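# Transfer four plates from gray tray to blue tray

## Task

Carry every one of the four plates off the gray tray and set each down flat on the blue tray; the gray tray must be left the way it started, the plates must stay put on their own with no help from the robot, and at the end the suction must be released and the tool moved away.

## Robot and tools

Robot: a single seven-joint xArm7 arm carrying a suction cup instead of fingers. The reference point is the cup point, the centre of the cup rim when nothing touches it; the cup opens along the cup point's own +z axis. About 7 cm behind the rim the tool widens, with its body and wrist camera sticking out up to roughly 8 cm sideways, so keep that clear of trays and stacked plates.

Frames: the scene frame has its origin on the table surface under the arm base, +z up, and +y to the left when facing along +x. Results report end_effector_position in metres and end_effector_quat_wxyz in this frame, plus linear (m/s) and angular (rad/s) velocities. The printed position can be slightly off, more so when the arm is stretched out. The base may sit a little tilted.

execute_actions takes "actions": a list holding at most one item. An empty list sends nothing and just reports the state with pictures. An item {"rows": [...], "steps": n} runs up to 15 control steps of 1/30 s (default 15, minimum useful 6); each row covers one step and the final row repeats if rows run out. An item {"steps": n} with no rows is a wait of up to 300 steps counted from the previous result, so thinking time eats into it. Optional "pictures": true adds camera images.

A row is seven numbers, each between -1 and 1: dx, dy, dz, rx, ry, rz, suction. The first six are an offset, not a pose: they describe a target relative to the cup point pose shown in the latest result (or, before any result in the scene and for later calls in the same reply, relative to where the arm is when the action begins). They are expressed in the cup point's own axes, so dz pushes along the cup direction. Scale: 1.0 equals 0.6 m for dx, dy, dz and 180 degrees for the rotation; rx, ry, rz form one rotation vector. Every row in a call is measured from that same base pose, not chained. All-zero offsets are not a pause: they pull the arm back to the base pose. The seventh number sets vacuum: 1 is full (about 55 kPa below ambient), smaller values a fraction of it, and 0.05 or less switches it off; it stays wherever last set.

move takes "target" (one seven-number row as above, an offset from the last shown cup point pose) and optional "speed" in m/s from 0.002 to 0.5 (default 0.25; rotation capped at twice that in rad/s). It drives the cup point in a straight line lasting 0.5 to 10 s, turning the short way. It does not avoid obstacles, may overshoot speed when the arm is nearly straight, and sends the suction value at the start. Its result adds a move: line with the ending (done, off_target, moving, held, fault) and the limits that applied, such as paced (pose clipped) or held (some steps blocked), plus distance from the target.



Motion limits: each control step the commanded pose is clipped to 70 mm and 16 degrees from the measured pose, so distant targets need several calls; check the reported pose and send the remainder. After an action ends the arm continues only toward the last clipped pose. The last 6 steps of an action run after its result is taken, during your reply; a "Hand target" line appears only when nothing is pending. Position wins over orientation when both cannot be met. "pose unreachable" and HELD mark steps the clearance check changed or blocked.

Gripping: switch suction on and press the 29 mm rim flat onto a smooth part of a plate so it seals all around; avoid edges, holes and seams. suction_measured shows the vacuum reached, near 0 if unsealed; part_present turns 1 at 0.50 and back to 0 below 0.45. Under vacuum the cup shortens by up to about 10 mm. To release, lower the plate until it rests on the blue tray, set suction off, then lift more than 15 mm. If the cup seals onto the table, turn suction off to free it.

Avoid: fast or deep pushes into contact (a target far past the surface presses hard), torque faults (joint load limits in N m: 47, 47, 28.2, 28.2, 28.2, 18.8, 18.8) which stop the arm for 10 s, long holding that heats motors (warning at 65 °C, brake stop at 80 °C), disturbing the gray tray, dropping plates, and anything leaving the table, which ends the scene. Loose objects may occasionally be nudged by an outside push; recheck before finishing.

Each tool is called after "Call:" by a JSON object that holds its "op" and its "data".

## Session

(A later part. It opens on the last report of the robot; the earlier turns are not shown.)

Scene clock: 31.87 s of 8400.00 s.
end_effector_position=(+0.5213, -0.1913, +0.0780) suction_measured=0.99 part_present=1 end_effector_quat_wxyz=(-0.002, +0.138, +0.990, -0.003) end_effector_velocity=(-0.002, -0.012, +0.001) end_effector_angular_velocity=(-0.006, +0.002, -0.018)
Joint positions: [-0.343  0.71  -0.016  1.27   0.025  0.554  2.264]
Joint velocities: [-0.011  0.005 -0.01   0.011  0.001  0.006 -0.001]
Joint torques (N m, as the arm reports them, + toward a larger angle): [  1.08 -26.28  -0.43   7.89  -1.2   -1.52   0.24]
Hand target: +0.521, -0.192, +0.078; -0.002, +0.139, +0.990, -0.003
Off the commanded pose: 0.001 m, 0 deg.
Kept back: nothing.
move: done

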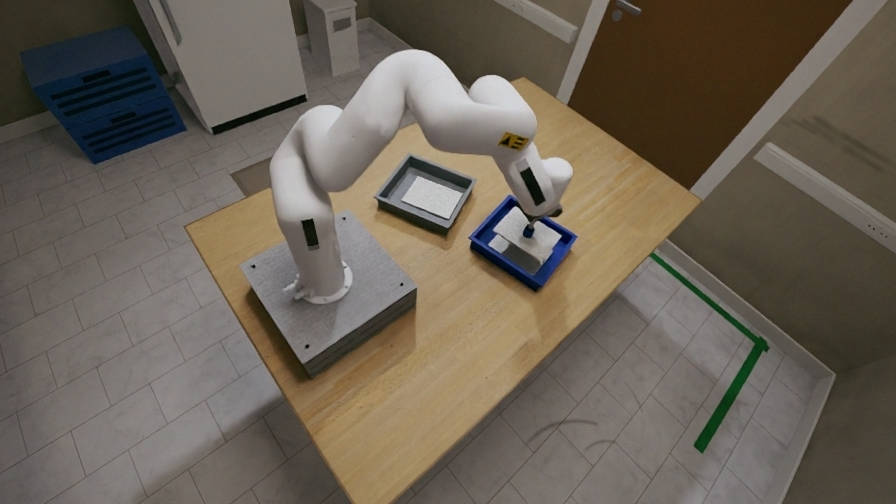

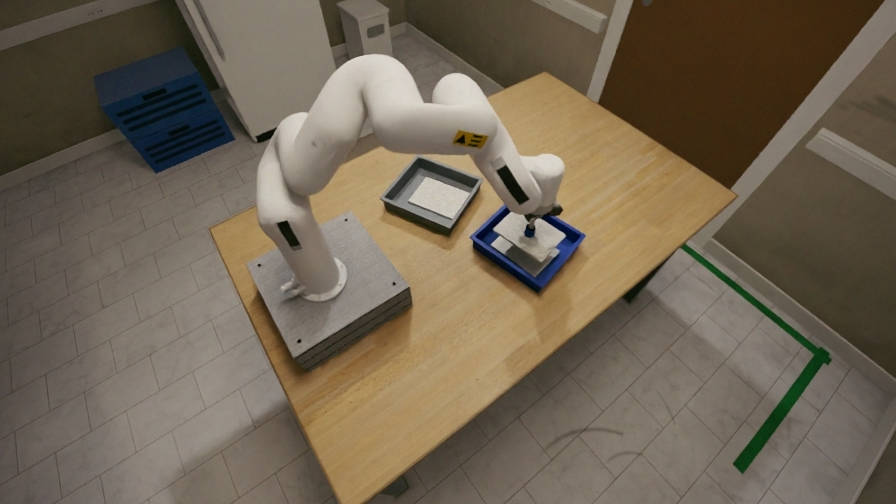

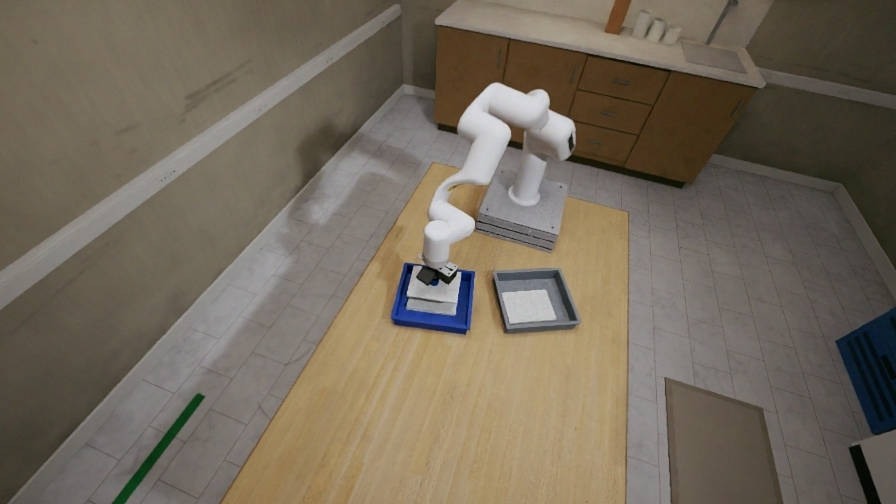

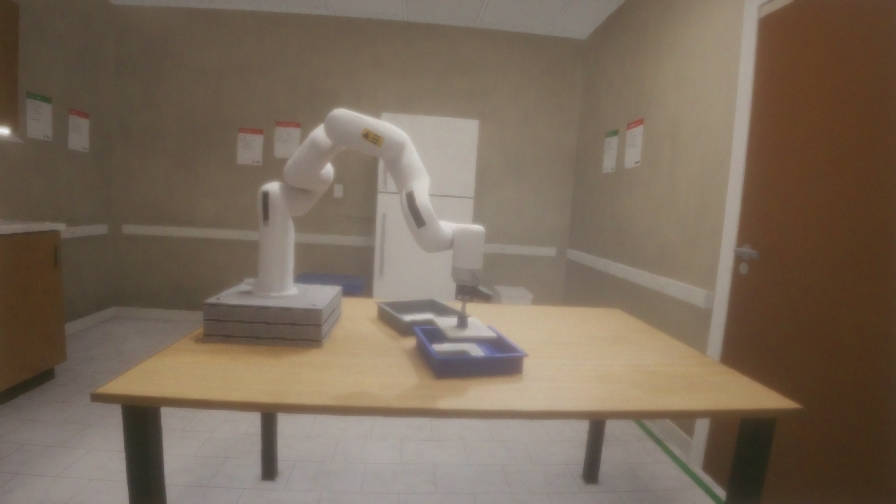

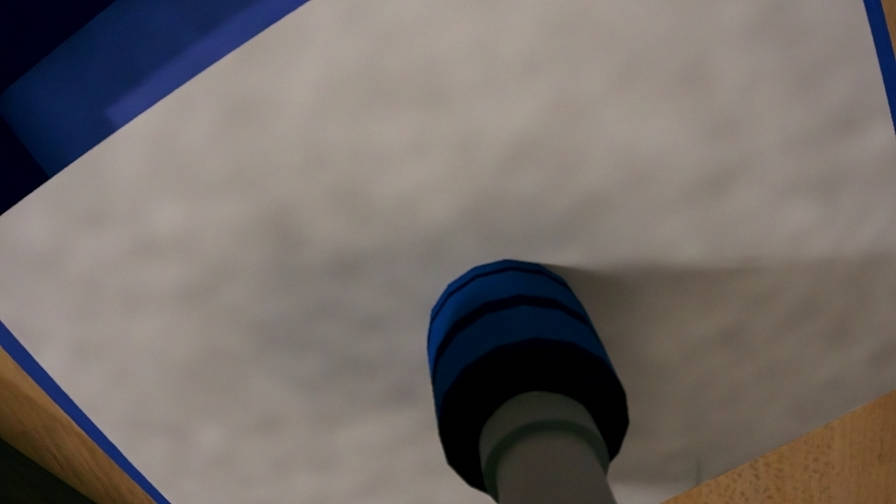

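Call:
{"op": "move", "data": {"target": [0,0,0.1115,0,0,0,1], "speed": 0.06}}

Call:
{"op": "execute_actions", "data": {"actions": [{"rows":[[0,0,0,0,0,0,0]],"steps":7}]}}

Call:
{"op": "move", "data": {"target": [0,0,-0.11,0,0,0,0]}}

Call:
{"op": "move", "data": {"target": [0.273,0.466,0,0,0,-0.09,0], "speed": 0.35}}

Scene clock: 33.57 s of 8400.00 s.
end_effector_position=(+0.5211, -0.1919, +0.0116) suction_measured=1.00 part_present=1 end_effector_quat_wxyz=(-0.002, +0.139, +0.990, -0.003) end_effector_velocity=(+0.002, -0.001, +0.000) end_effector_angular_velocity=(-0.001, -0.005, -0.002)
Joint positions: [-0.346  0.879 -0.012  1.332  0.028  0.446  2.262]
Joint velocities: [-0.001  0.003  0.001  0.005 -0.    -0.003  0.001]
Joint torques (N m, as the arm reports them, + toward a larger angle): [  0.57 -25.63  -0.84   7.02  -0.78  -1.63   0.28]
Hand target: +0.521, -0.192, +0.011; -0.002, +0.139, +0.990, -0.003
Off the commanded pose: 0.001 m, 0 deg.
Kept back: nothing.
move: done

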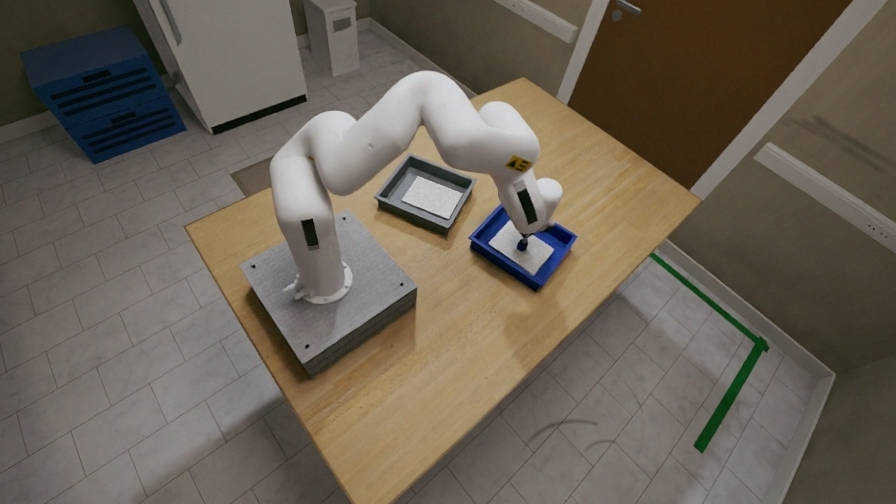

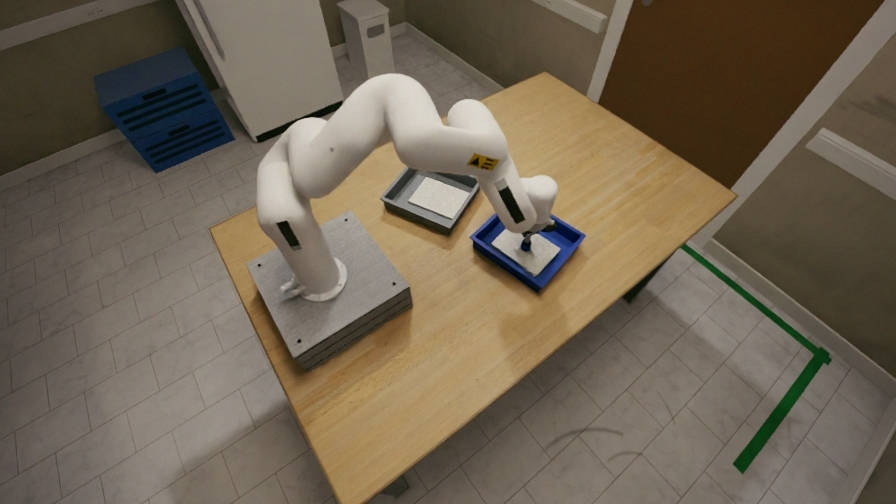

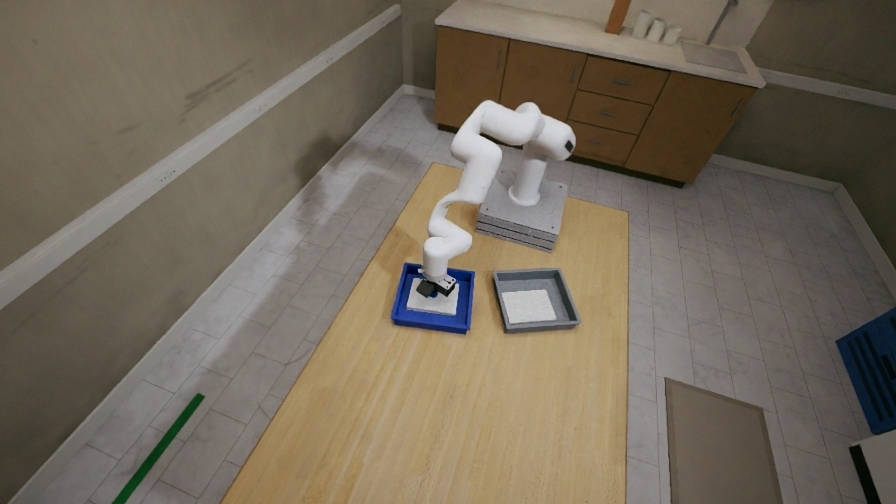

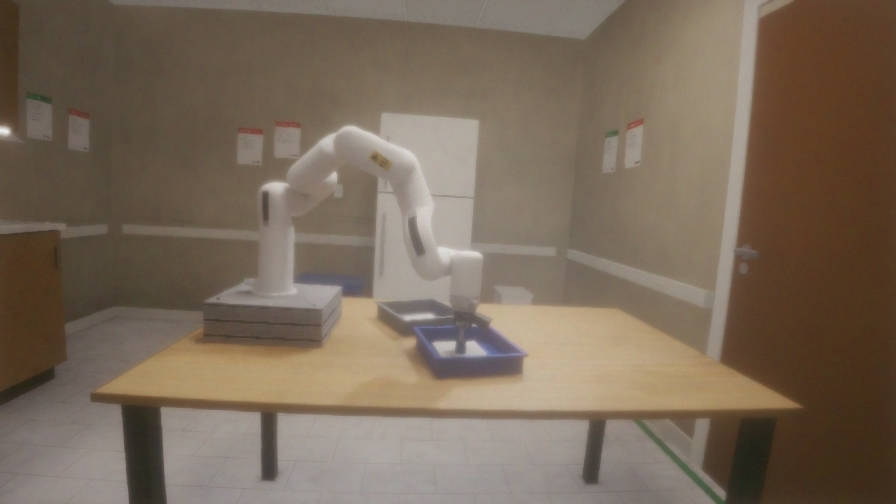

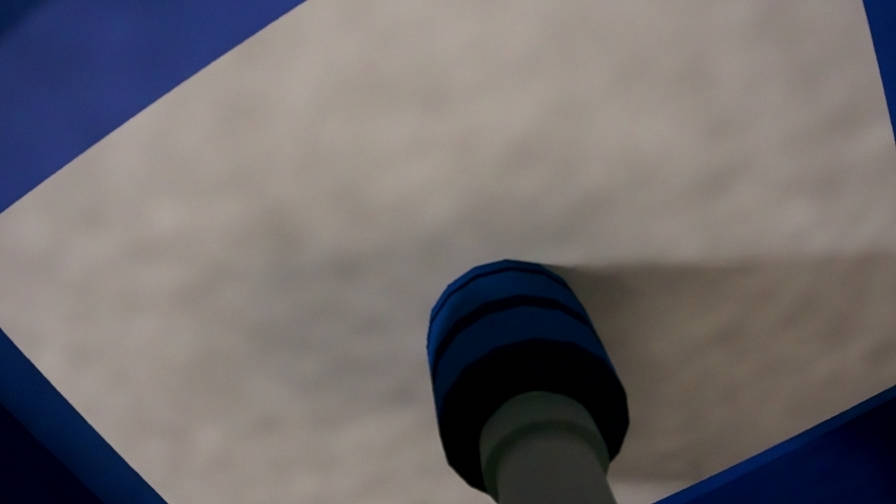

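Scene clock: 33.60 s of 8400.00 s.
end_effector_position=(+0.5212, -0.1919, +0.0116) suction_measured=0.00 part_present=0 end_effector_quat_wxyz=(-0.001, +0.139, +0.990, -0.003) end_effector_velocity=(+0.007, -0.001, +0.009) end_effector_angular_velocity=(-0.005, -0.016, +0.002)
Joint positions: [-0.346  0.879 -0.012  1.332  0.028  0.446  2.262]
Joint velocities: [ 0.001 -0.015  0.001  0.004 -0.001  0.002 -0.   ]
Joint torques (N m, as the arm reports them, + toward a larger angle): [  0.34 -25.58  -0.79   7.14  -1.12  -1.73   0.01]
Steps of this call (step 1: the first step of this action). Readings (end_effector_position | what the end effector reports):
1: the state above

Scene clock: 34.70 s of 8400.00 s.
end_effector_position=(+0.5220, -0.1916, +0.0779) suction_measured=0.00 part_present=0 end_effector_quat_wxyz=(-0.001, +0.138, +0.990, -0.003) end_effector_velocity=(+0.002, -0.001, +0.004) end_effector_angular_velocity=(-0.003, -0.006, +0.001)
Joint positions: [-0.344  0.712 -0.016  1.271  0.025  0.552  2.264]
Joint velocities: [ 0.001 -0.006 -0.001  0.002 -0.001  0.002 -0.   ]
Joint torques (N m, as the arm reports them, + toward a larger angle): [  0.41 -25.38  -0.47   8.2   -1.01  -1.71   0.11]
Hand target: +0.522, -0.192, +0.079; -0.000, +0.138, +0.990, -0.003
Off your previous action's commanded pose: 0.001 m, 0 deg at its last step (step 6 of this call).
Off the commanded pose: 0.001 m, 0 deg.
Kept back: nothing.
move: done

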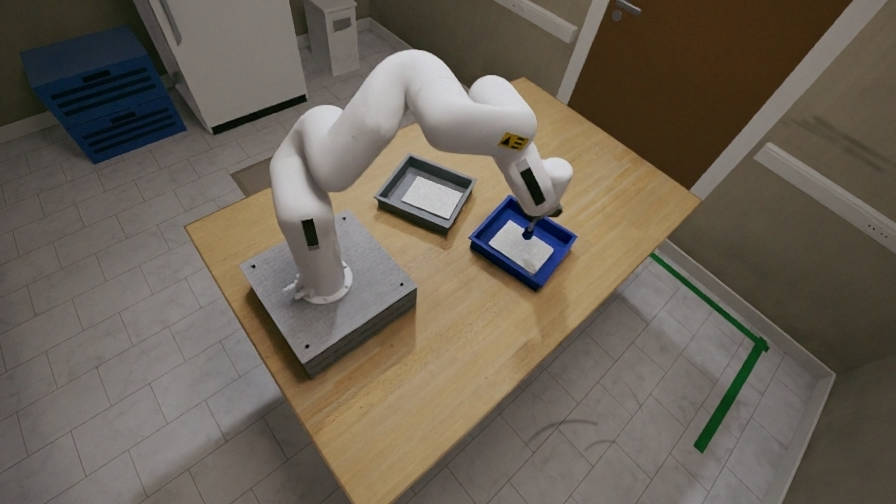

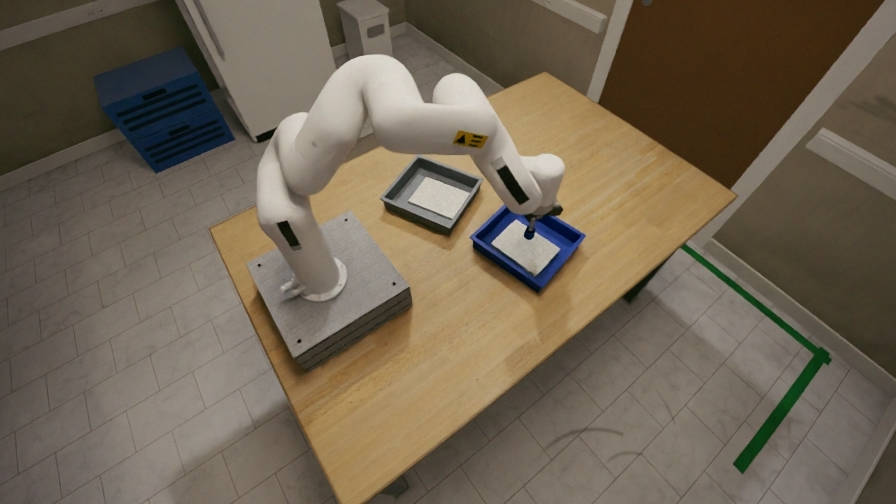

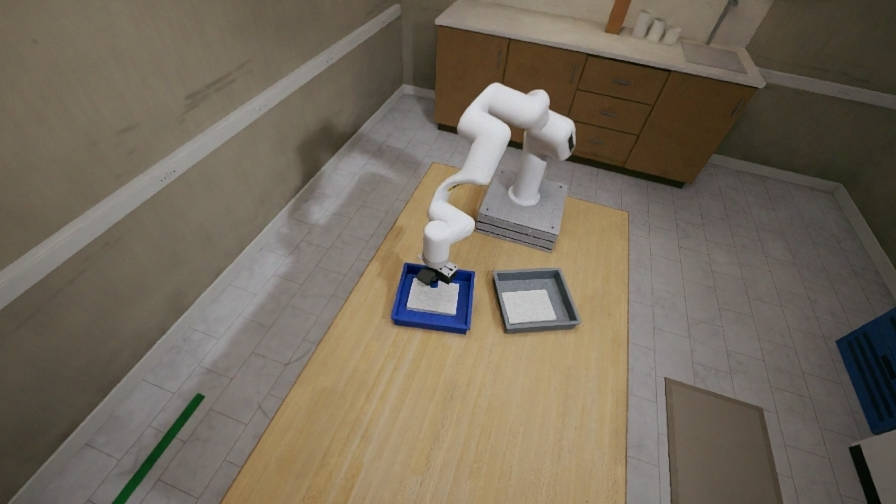

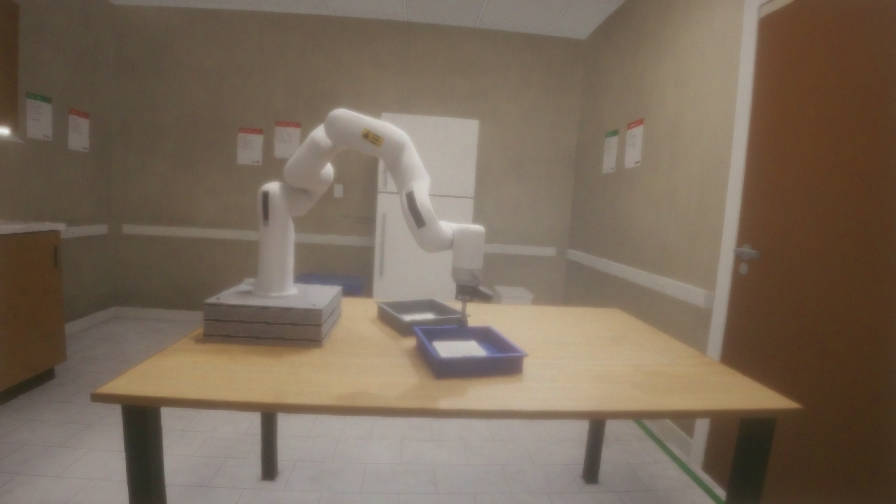

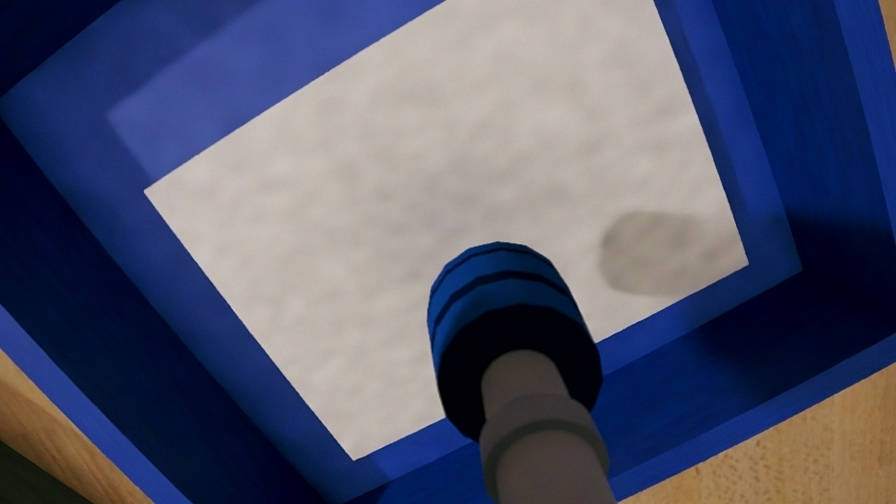

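Scene clock: 36.10 s of 8400.00 s.
end_effector_position=(+0.4416, +0.1209, +0.0758) suction_measured=0.00 part_present=0 end_effector_quat_wxyz=(-0.002, -0.001, +1.000, -0.003) end_effector_velocity=(-0.003, +0.009, -0.000) end_effector_angular_velocity=(-0.001, +0.001, +0.012)
Joint positions: [ 0.169  0.508  0.079  0.866 -0.116  0.355  2.708]
Joint velocities: [ 0.019  0.002  0.001  0.001 -0.005  0.002  0.012]
Joint torques (N m, as the arm reports them, + toward a larger angle): [ -0.05 -21.     0.23   6.63  -1.09  -1.66   0.09]
Hand target: +0.441, +0.123, +0.076; -0.002, -0.002, +1.000, -0.003
Off the commanded pose: 0.001 m, 0 deg.
Kept back: nothing.
move: done

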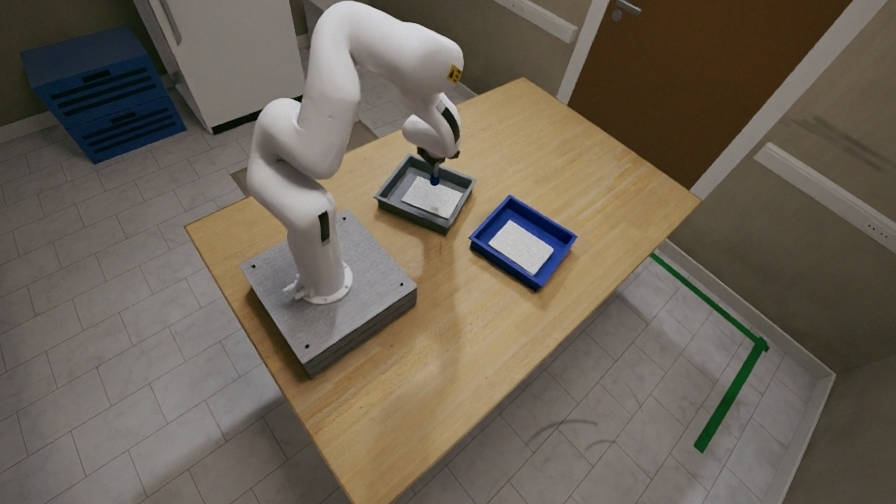

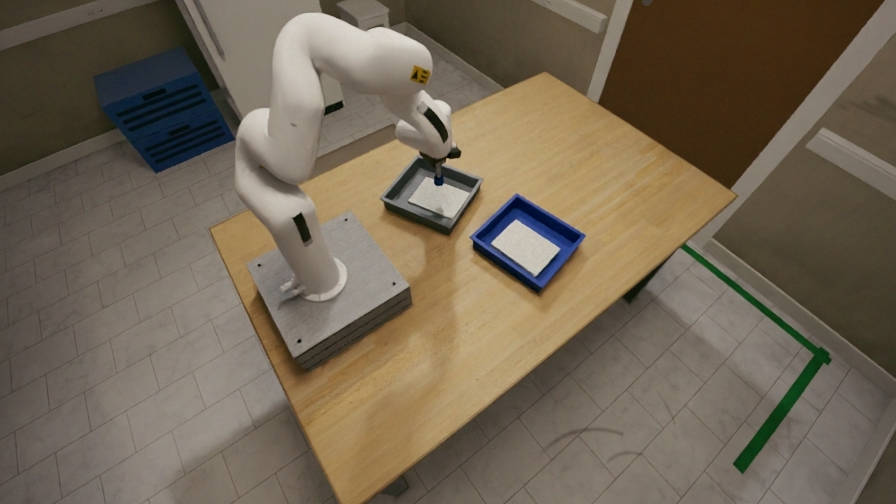

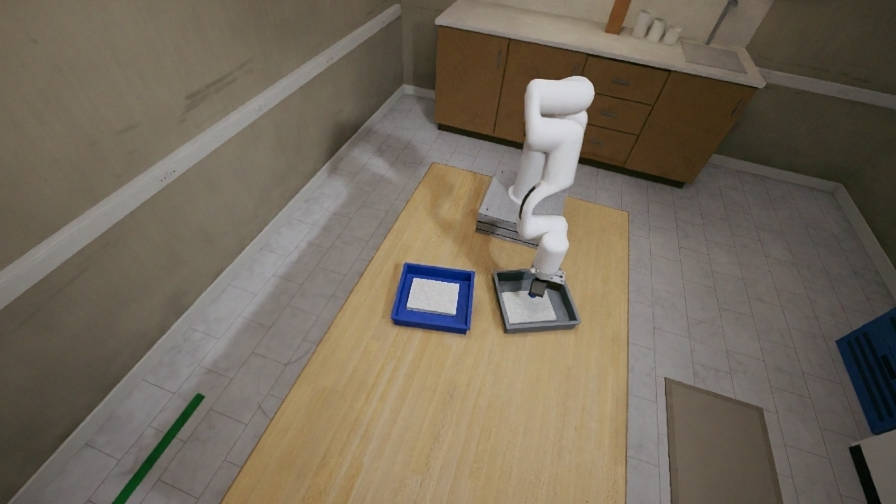

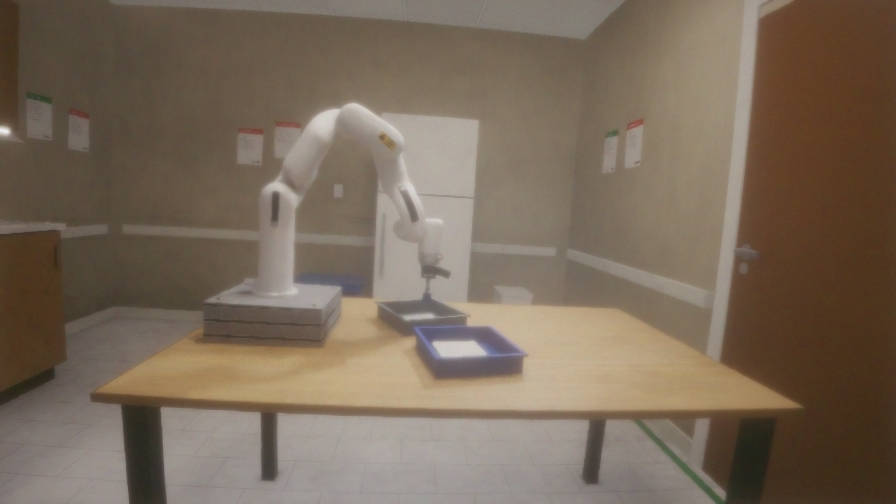

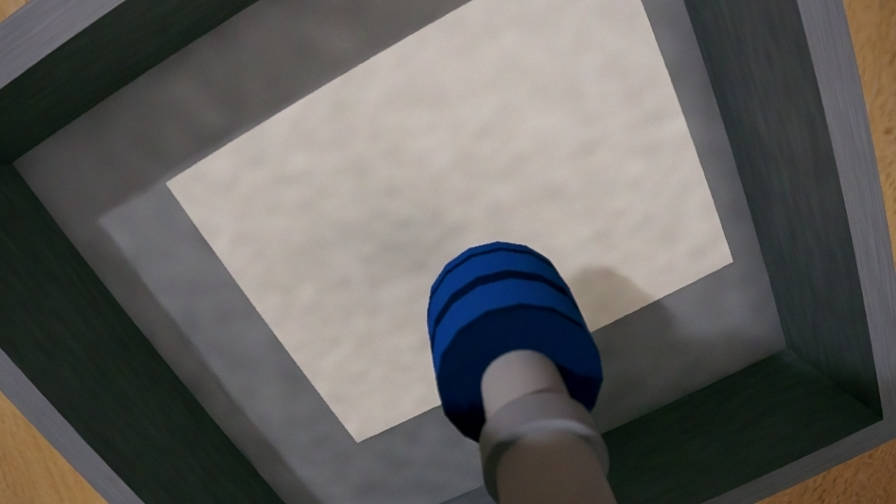

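Call:
{"op": "move", "data": {"target": [0,0,0.1114,0,0,0,1], "speed": 0.06}}

Call:
{"op": "execute_actions", "data": {"actions": [{"steps":18}]}}

Call:
{"op": "move", "data": {"target": [0,0,-0.113,0,0,0,1], "speed": 0.15}}

Call:
{"op": "move", "data": {"target": [-0.132,-0.522,0,0,0,0.09,1], "speed": 0.3}}

Scene clock: 37.83 s of 8400.00 s.
end_effector_position=(+0.4412, +0.1202, +0.0091) suction_measured=0.29 part_present=0 end_effector_quat_wxyz=(-0.002, -0.001, +1.000, -0.003) end_effector_velocity=(+0.001, +0.000, -0.001) end_effector_angular_velocity=(+0.000, -0.002, -0.002)
Joint positions: [ 0.196  0.711  0.044  0.931 -0.142  0.216  2.73 ]
Joint velocities: [ 0.     0.003 -0.     0.003 -0.001 -0.003  0.002]
Joint torques (N m, as the arm reports them, + toward a larger angle): [  0.98 -23.17   0.65   5.87  -1.05  -1.8    0.12]
Hand target: +0.441, +0.120, +0.009; -0.002, -0.001, +1.000, -0.003
Off the commanded pose: 0.000 m, 0 deg.
Kept back: nothing.
move: done

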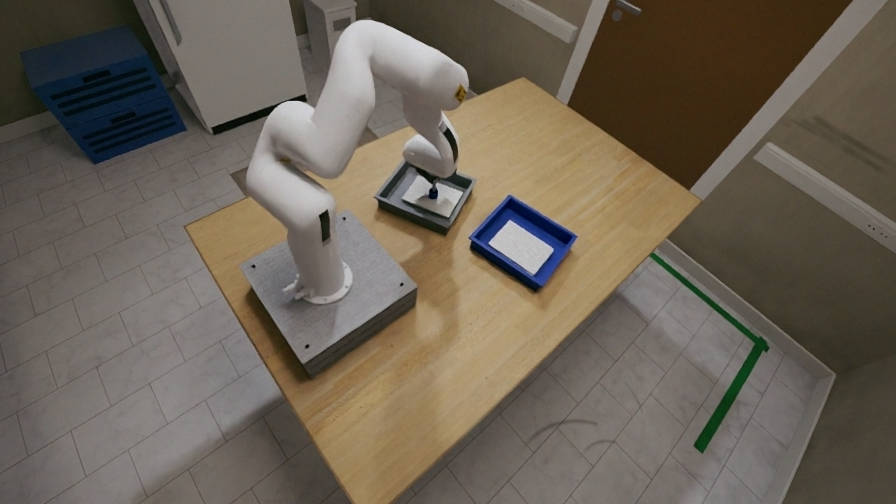

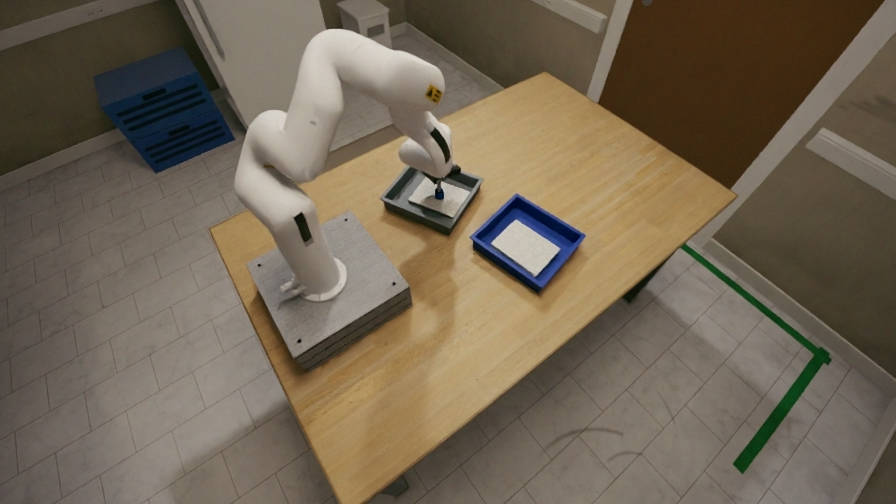

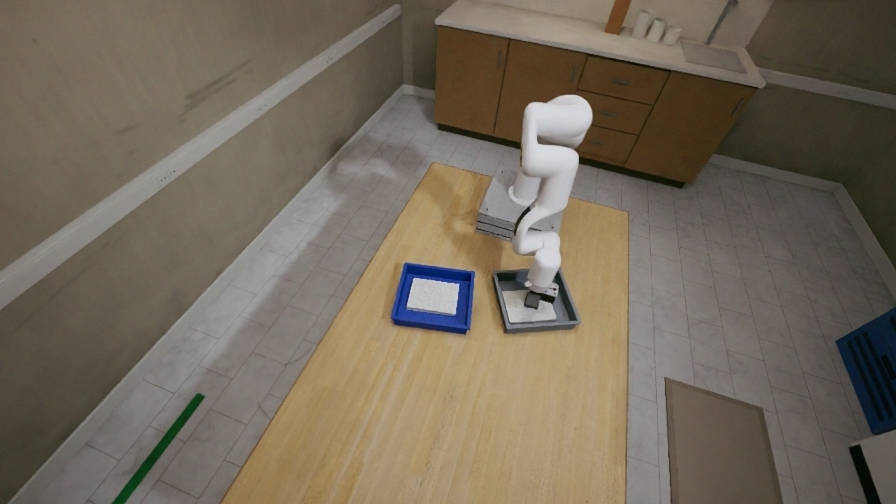

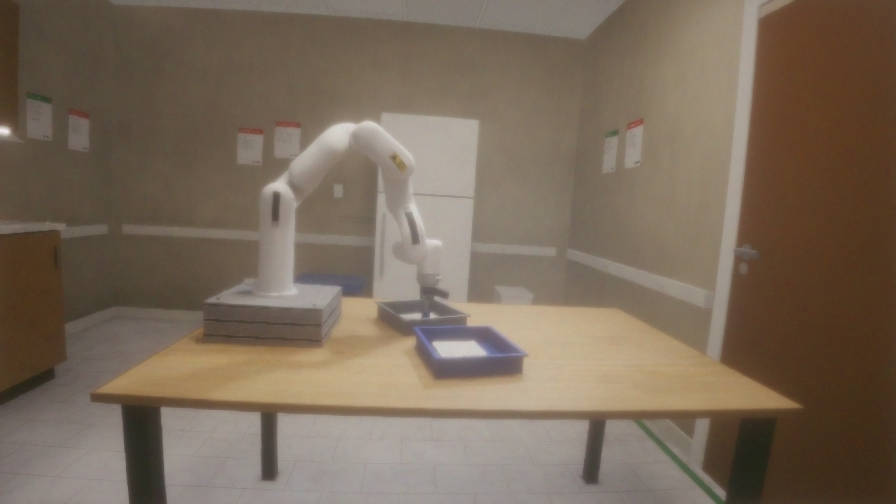

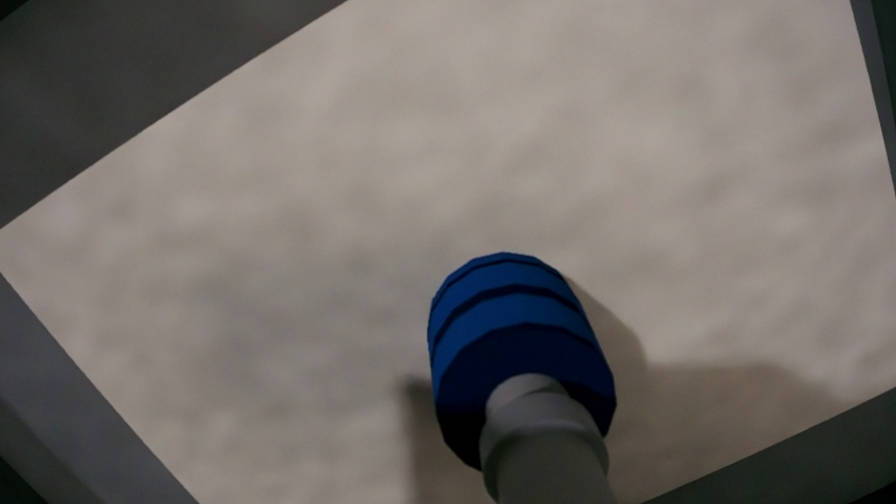

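Scene clock: 38.43 s of 8400.00 s.
end_effector_position=(+0.4412, +0.1202, +0.0089) suction_measured=0.93 part_present=1 end_effector_quat_wxyz=(-0.002, -0.001, +1.000, -0.003) end_effector_velocity=(-0.000, -0.000, -0.000) end_effector_angular_velocity=(-0.000, +0.001, -0.001)
Joint positions: [ 0.196  0.711  0.044  0.931 -0.142  0.216  2.73 ]
Joint velocities: [-0.001 -0.     0.    -0.    -0.001  0.     0.001]
Joint torques (N m, as the arm reports them, + toward a larger angle): [  0.88 -22.98   0.55   5.6   -1.01  -1.85   0.1 ]
Hand target: +0.441, +0.120, +0.009; -0.002, -0.001, +1.000, -0.003
Off the commanded pose: 0.000 m, 0 deg.
Kept back: nothing.
Steps of this call (steps 1 to 18: nothing new was sent). Readings (end_effector_position | what the end effector reports):
1: (+0.4412, +0.1202, +0.0091) | suction_measured=0.33 part_present=0
2: (+0.4412, +0.1202, +0.0090) | suction_measured=0.35 part_present=0
4: (+0.4412, +0.1202, +0.0090) | suction_measured=0.43 part_present=0
8: (+0.4412, +0.1202, +0.0090) | suction_measured=0.66 part_present=1
18: the state above

Scene clock: 39.33 s of 8400.00 s.
end_effector_position=(+0.4413, +0.1208, +0.0763) suction_measured=0.98 part_present=1 end_effector_quat_wxyz=(-0.003, -0.001, +1.000, -0.003) end_effector_velocity=(+0.001, +0.001, +0.003) end_effector_angular_velocity=(+0.001, -0.003, +0.001)
Joint positions: [ 0.17   0.506  0.078  0.865 -0.114  0.357  2.706]
Joint velocities: [-0.    -0.006  0.002  0.     0.001  0.004 -0.001]
Joint torques (N m, as the arm reports them, + toward a larger angle): [  0.71 -21.59   0.88   6.42  -1.51  -1.67   0.03]
Hand target: +0.442, +0.121, +0.077; -0.002, -0.001, +1.000, -0.003
Off the commanded pose: 0.001 m, 0 deg.
Kept back: nothing.
move: done

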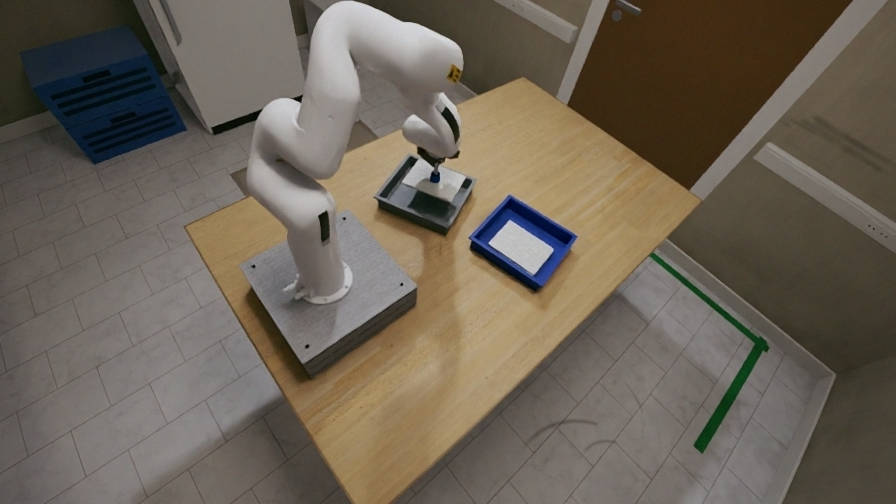

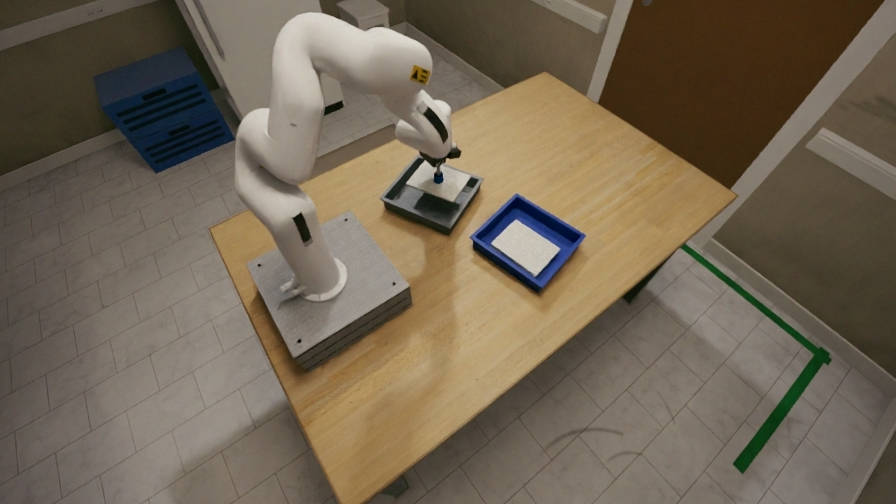

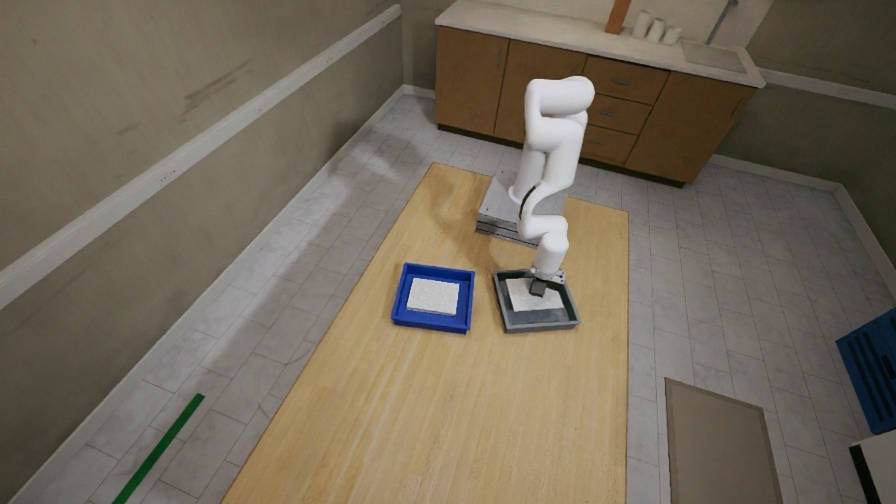

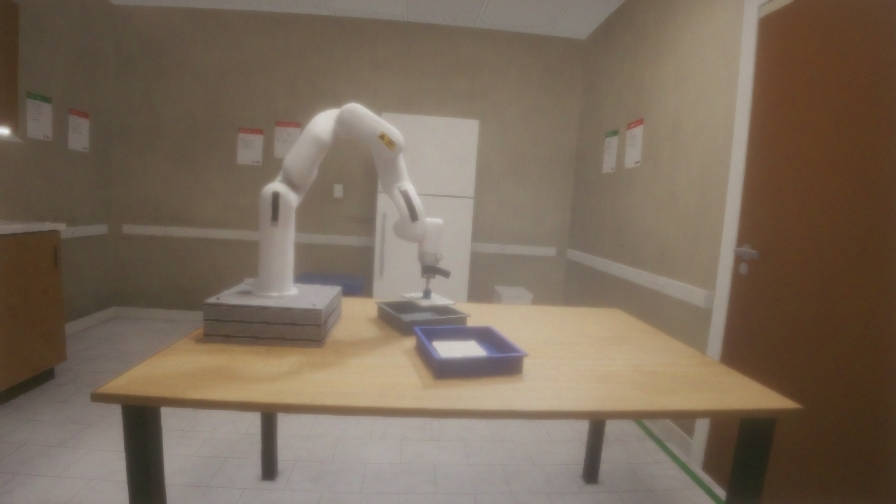

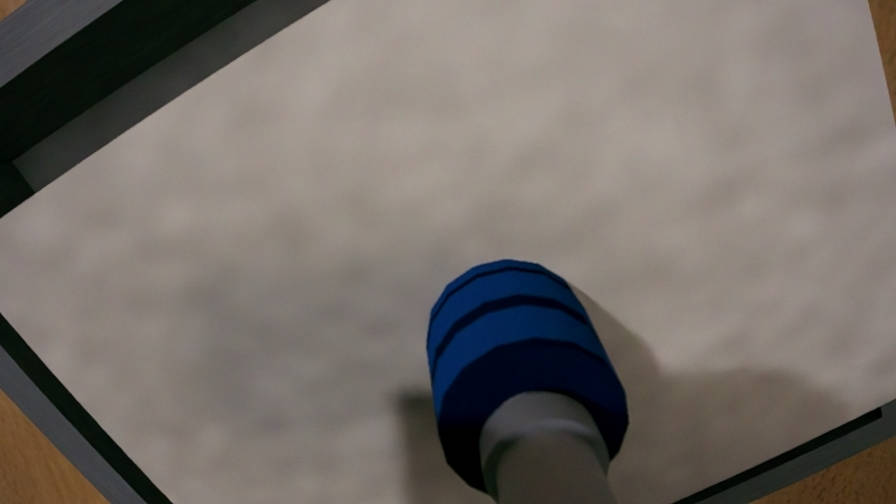

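Scene clock: 40.93 s of 8400.00 s.
end_effector_position=(+0.5212, -0.1914, +0.0784) suction_measured=0.99 part_present=1 end_effector_quat_wxyz=(-0.001, +0.139, +0.990, -0.003) end_effector_velocity=(-0.001, -0.012, +0.001) end_effector_angular_velocity=(-0.007, +0.000, -0.016)
Joint positions: [-0.342  0.709 -0.018  1.268  0.027  0.552  2.264]
Joint velocities: [-0.01   0.004 -0.01   0.011  0.001  0.006 -0.002]
Joint torques (N m, as the arm reports them, + toward a larger angle): [  0.83 -25.69  -0.45   8.03  -1.07  -1.78   0.16]
Hand target: +0.521, -0.193, +0.078; -0.001, +0.140, +0.990, -0.004
Off the commanded pose: 0.001 m, 0 deg.
Kept back: nothing.
move: done

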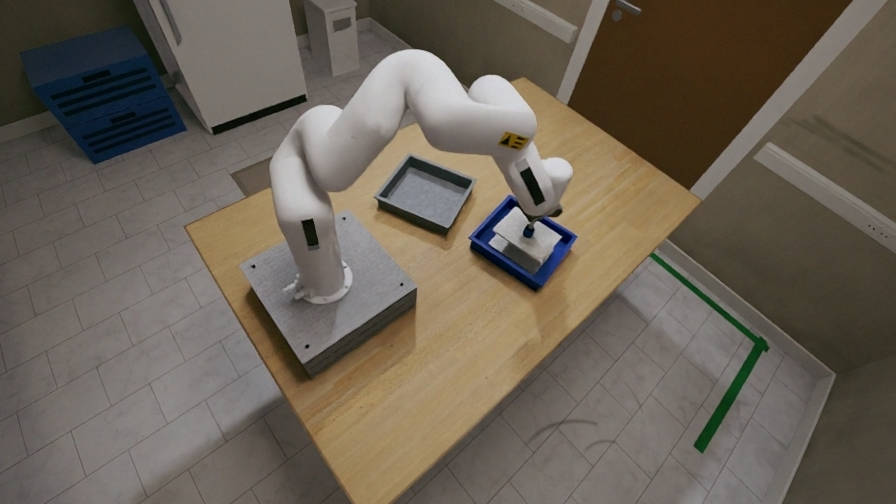

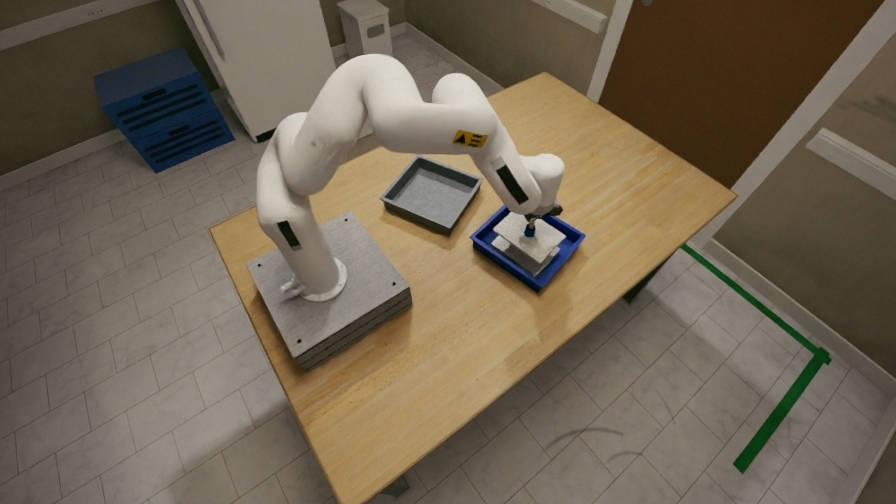

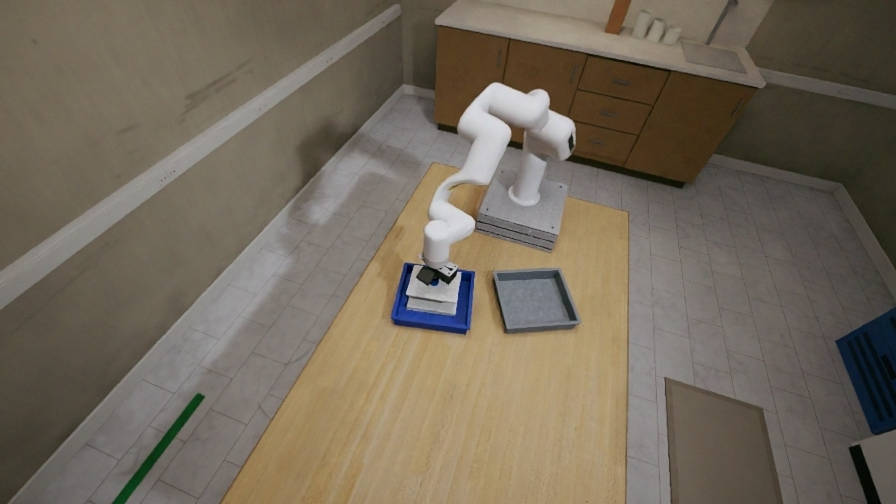

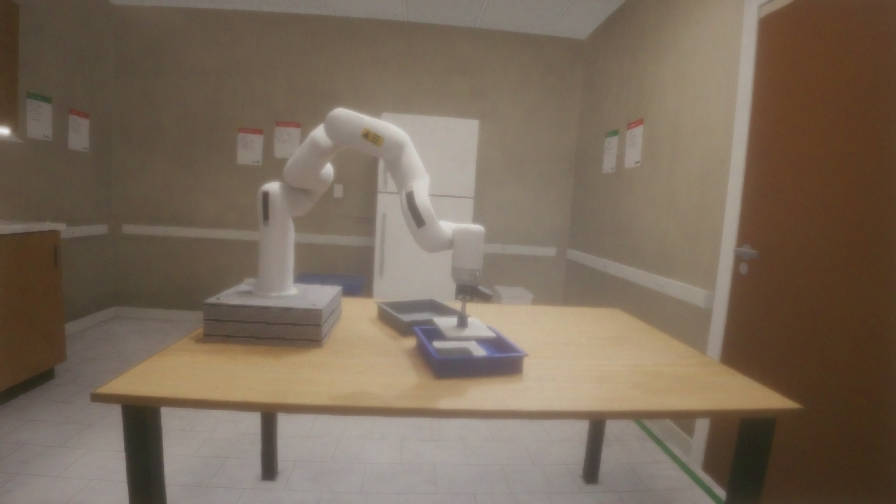

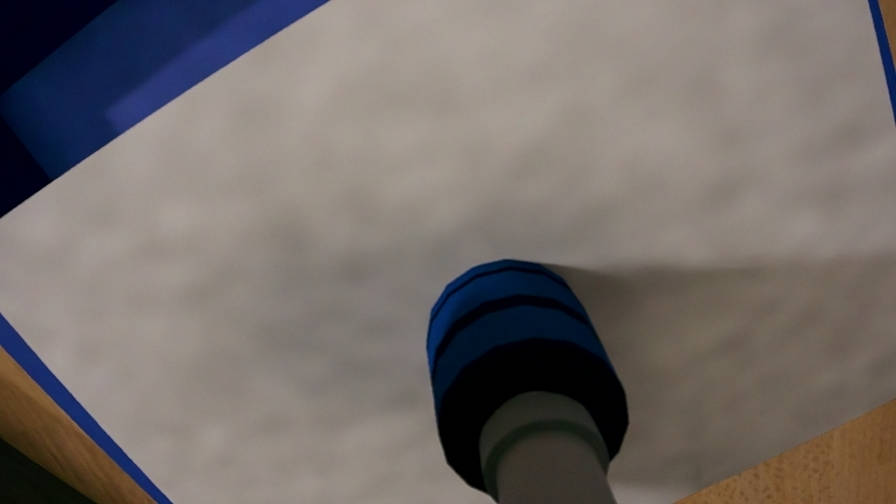

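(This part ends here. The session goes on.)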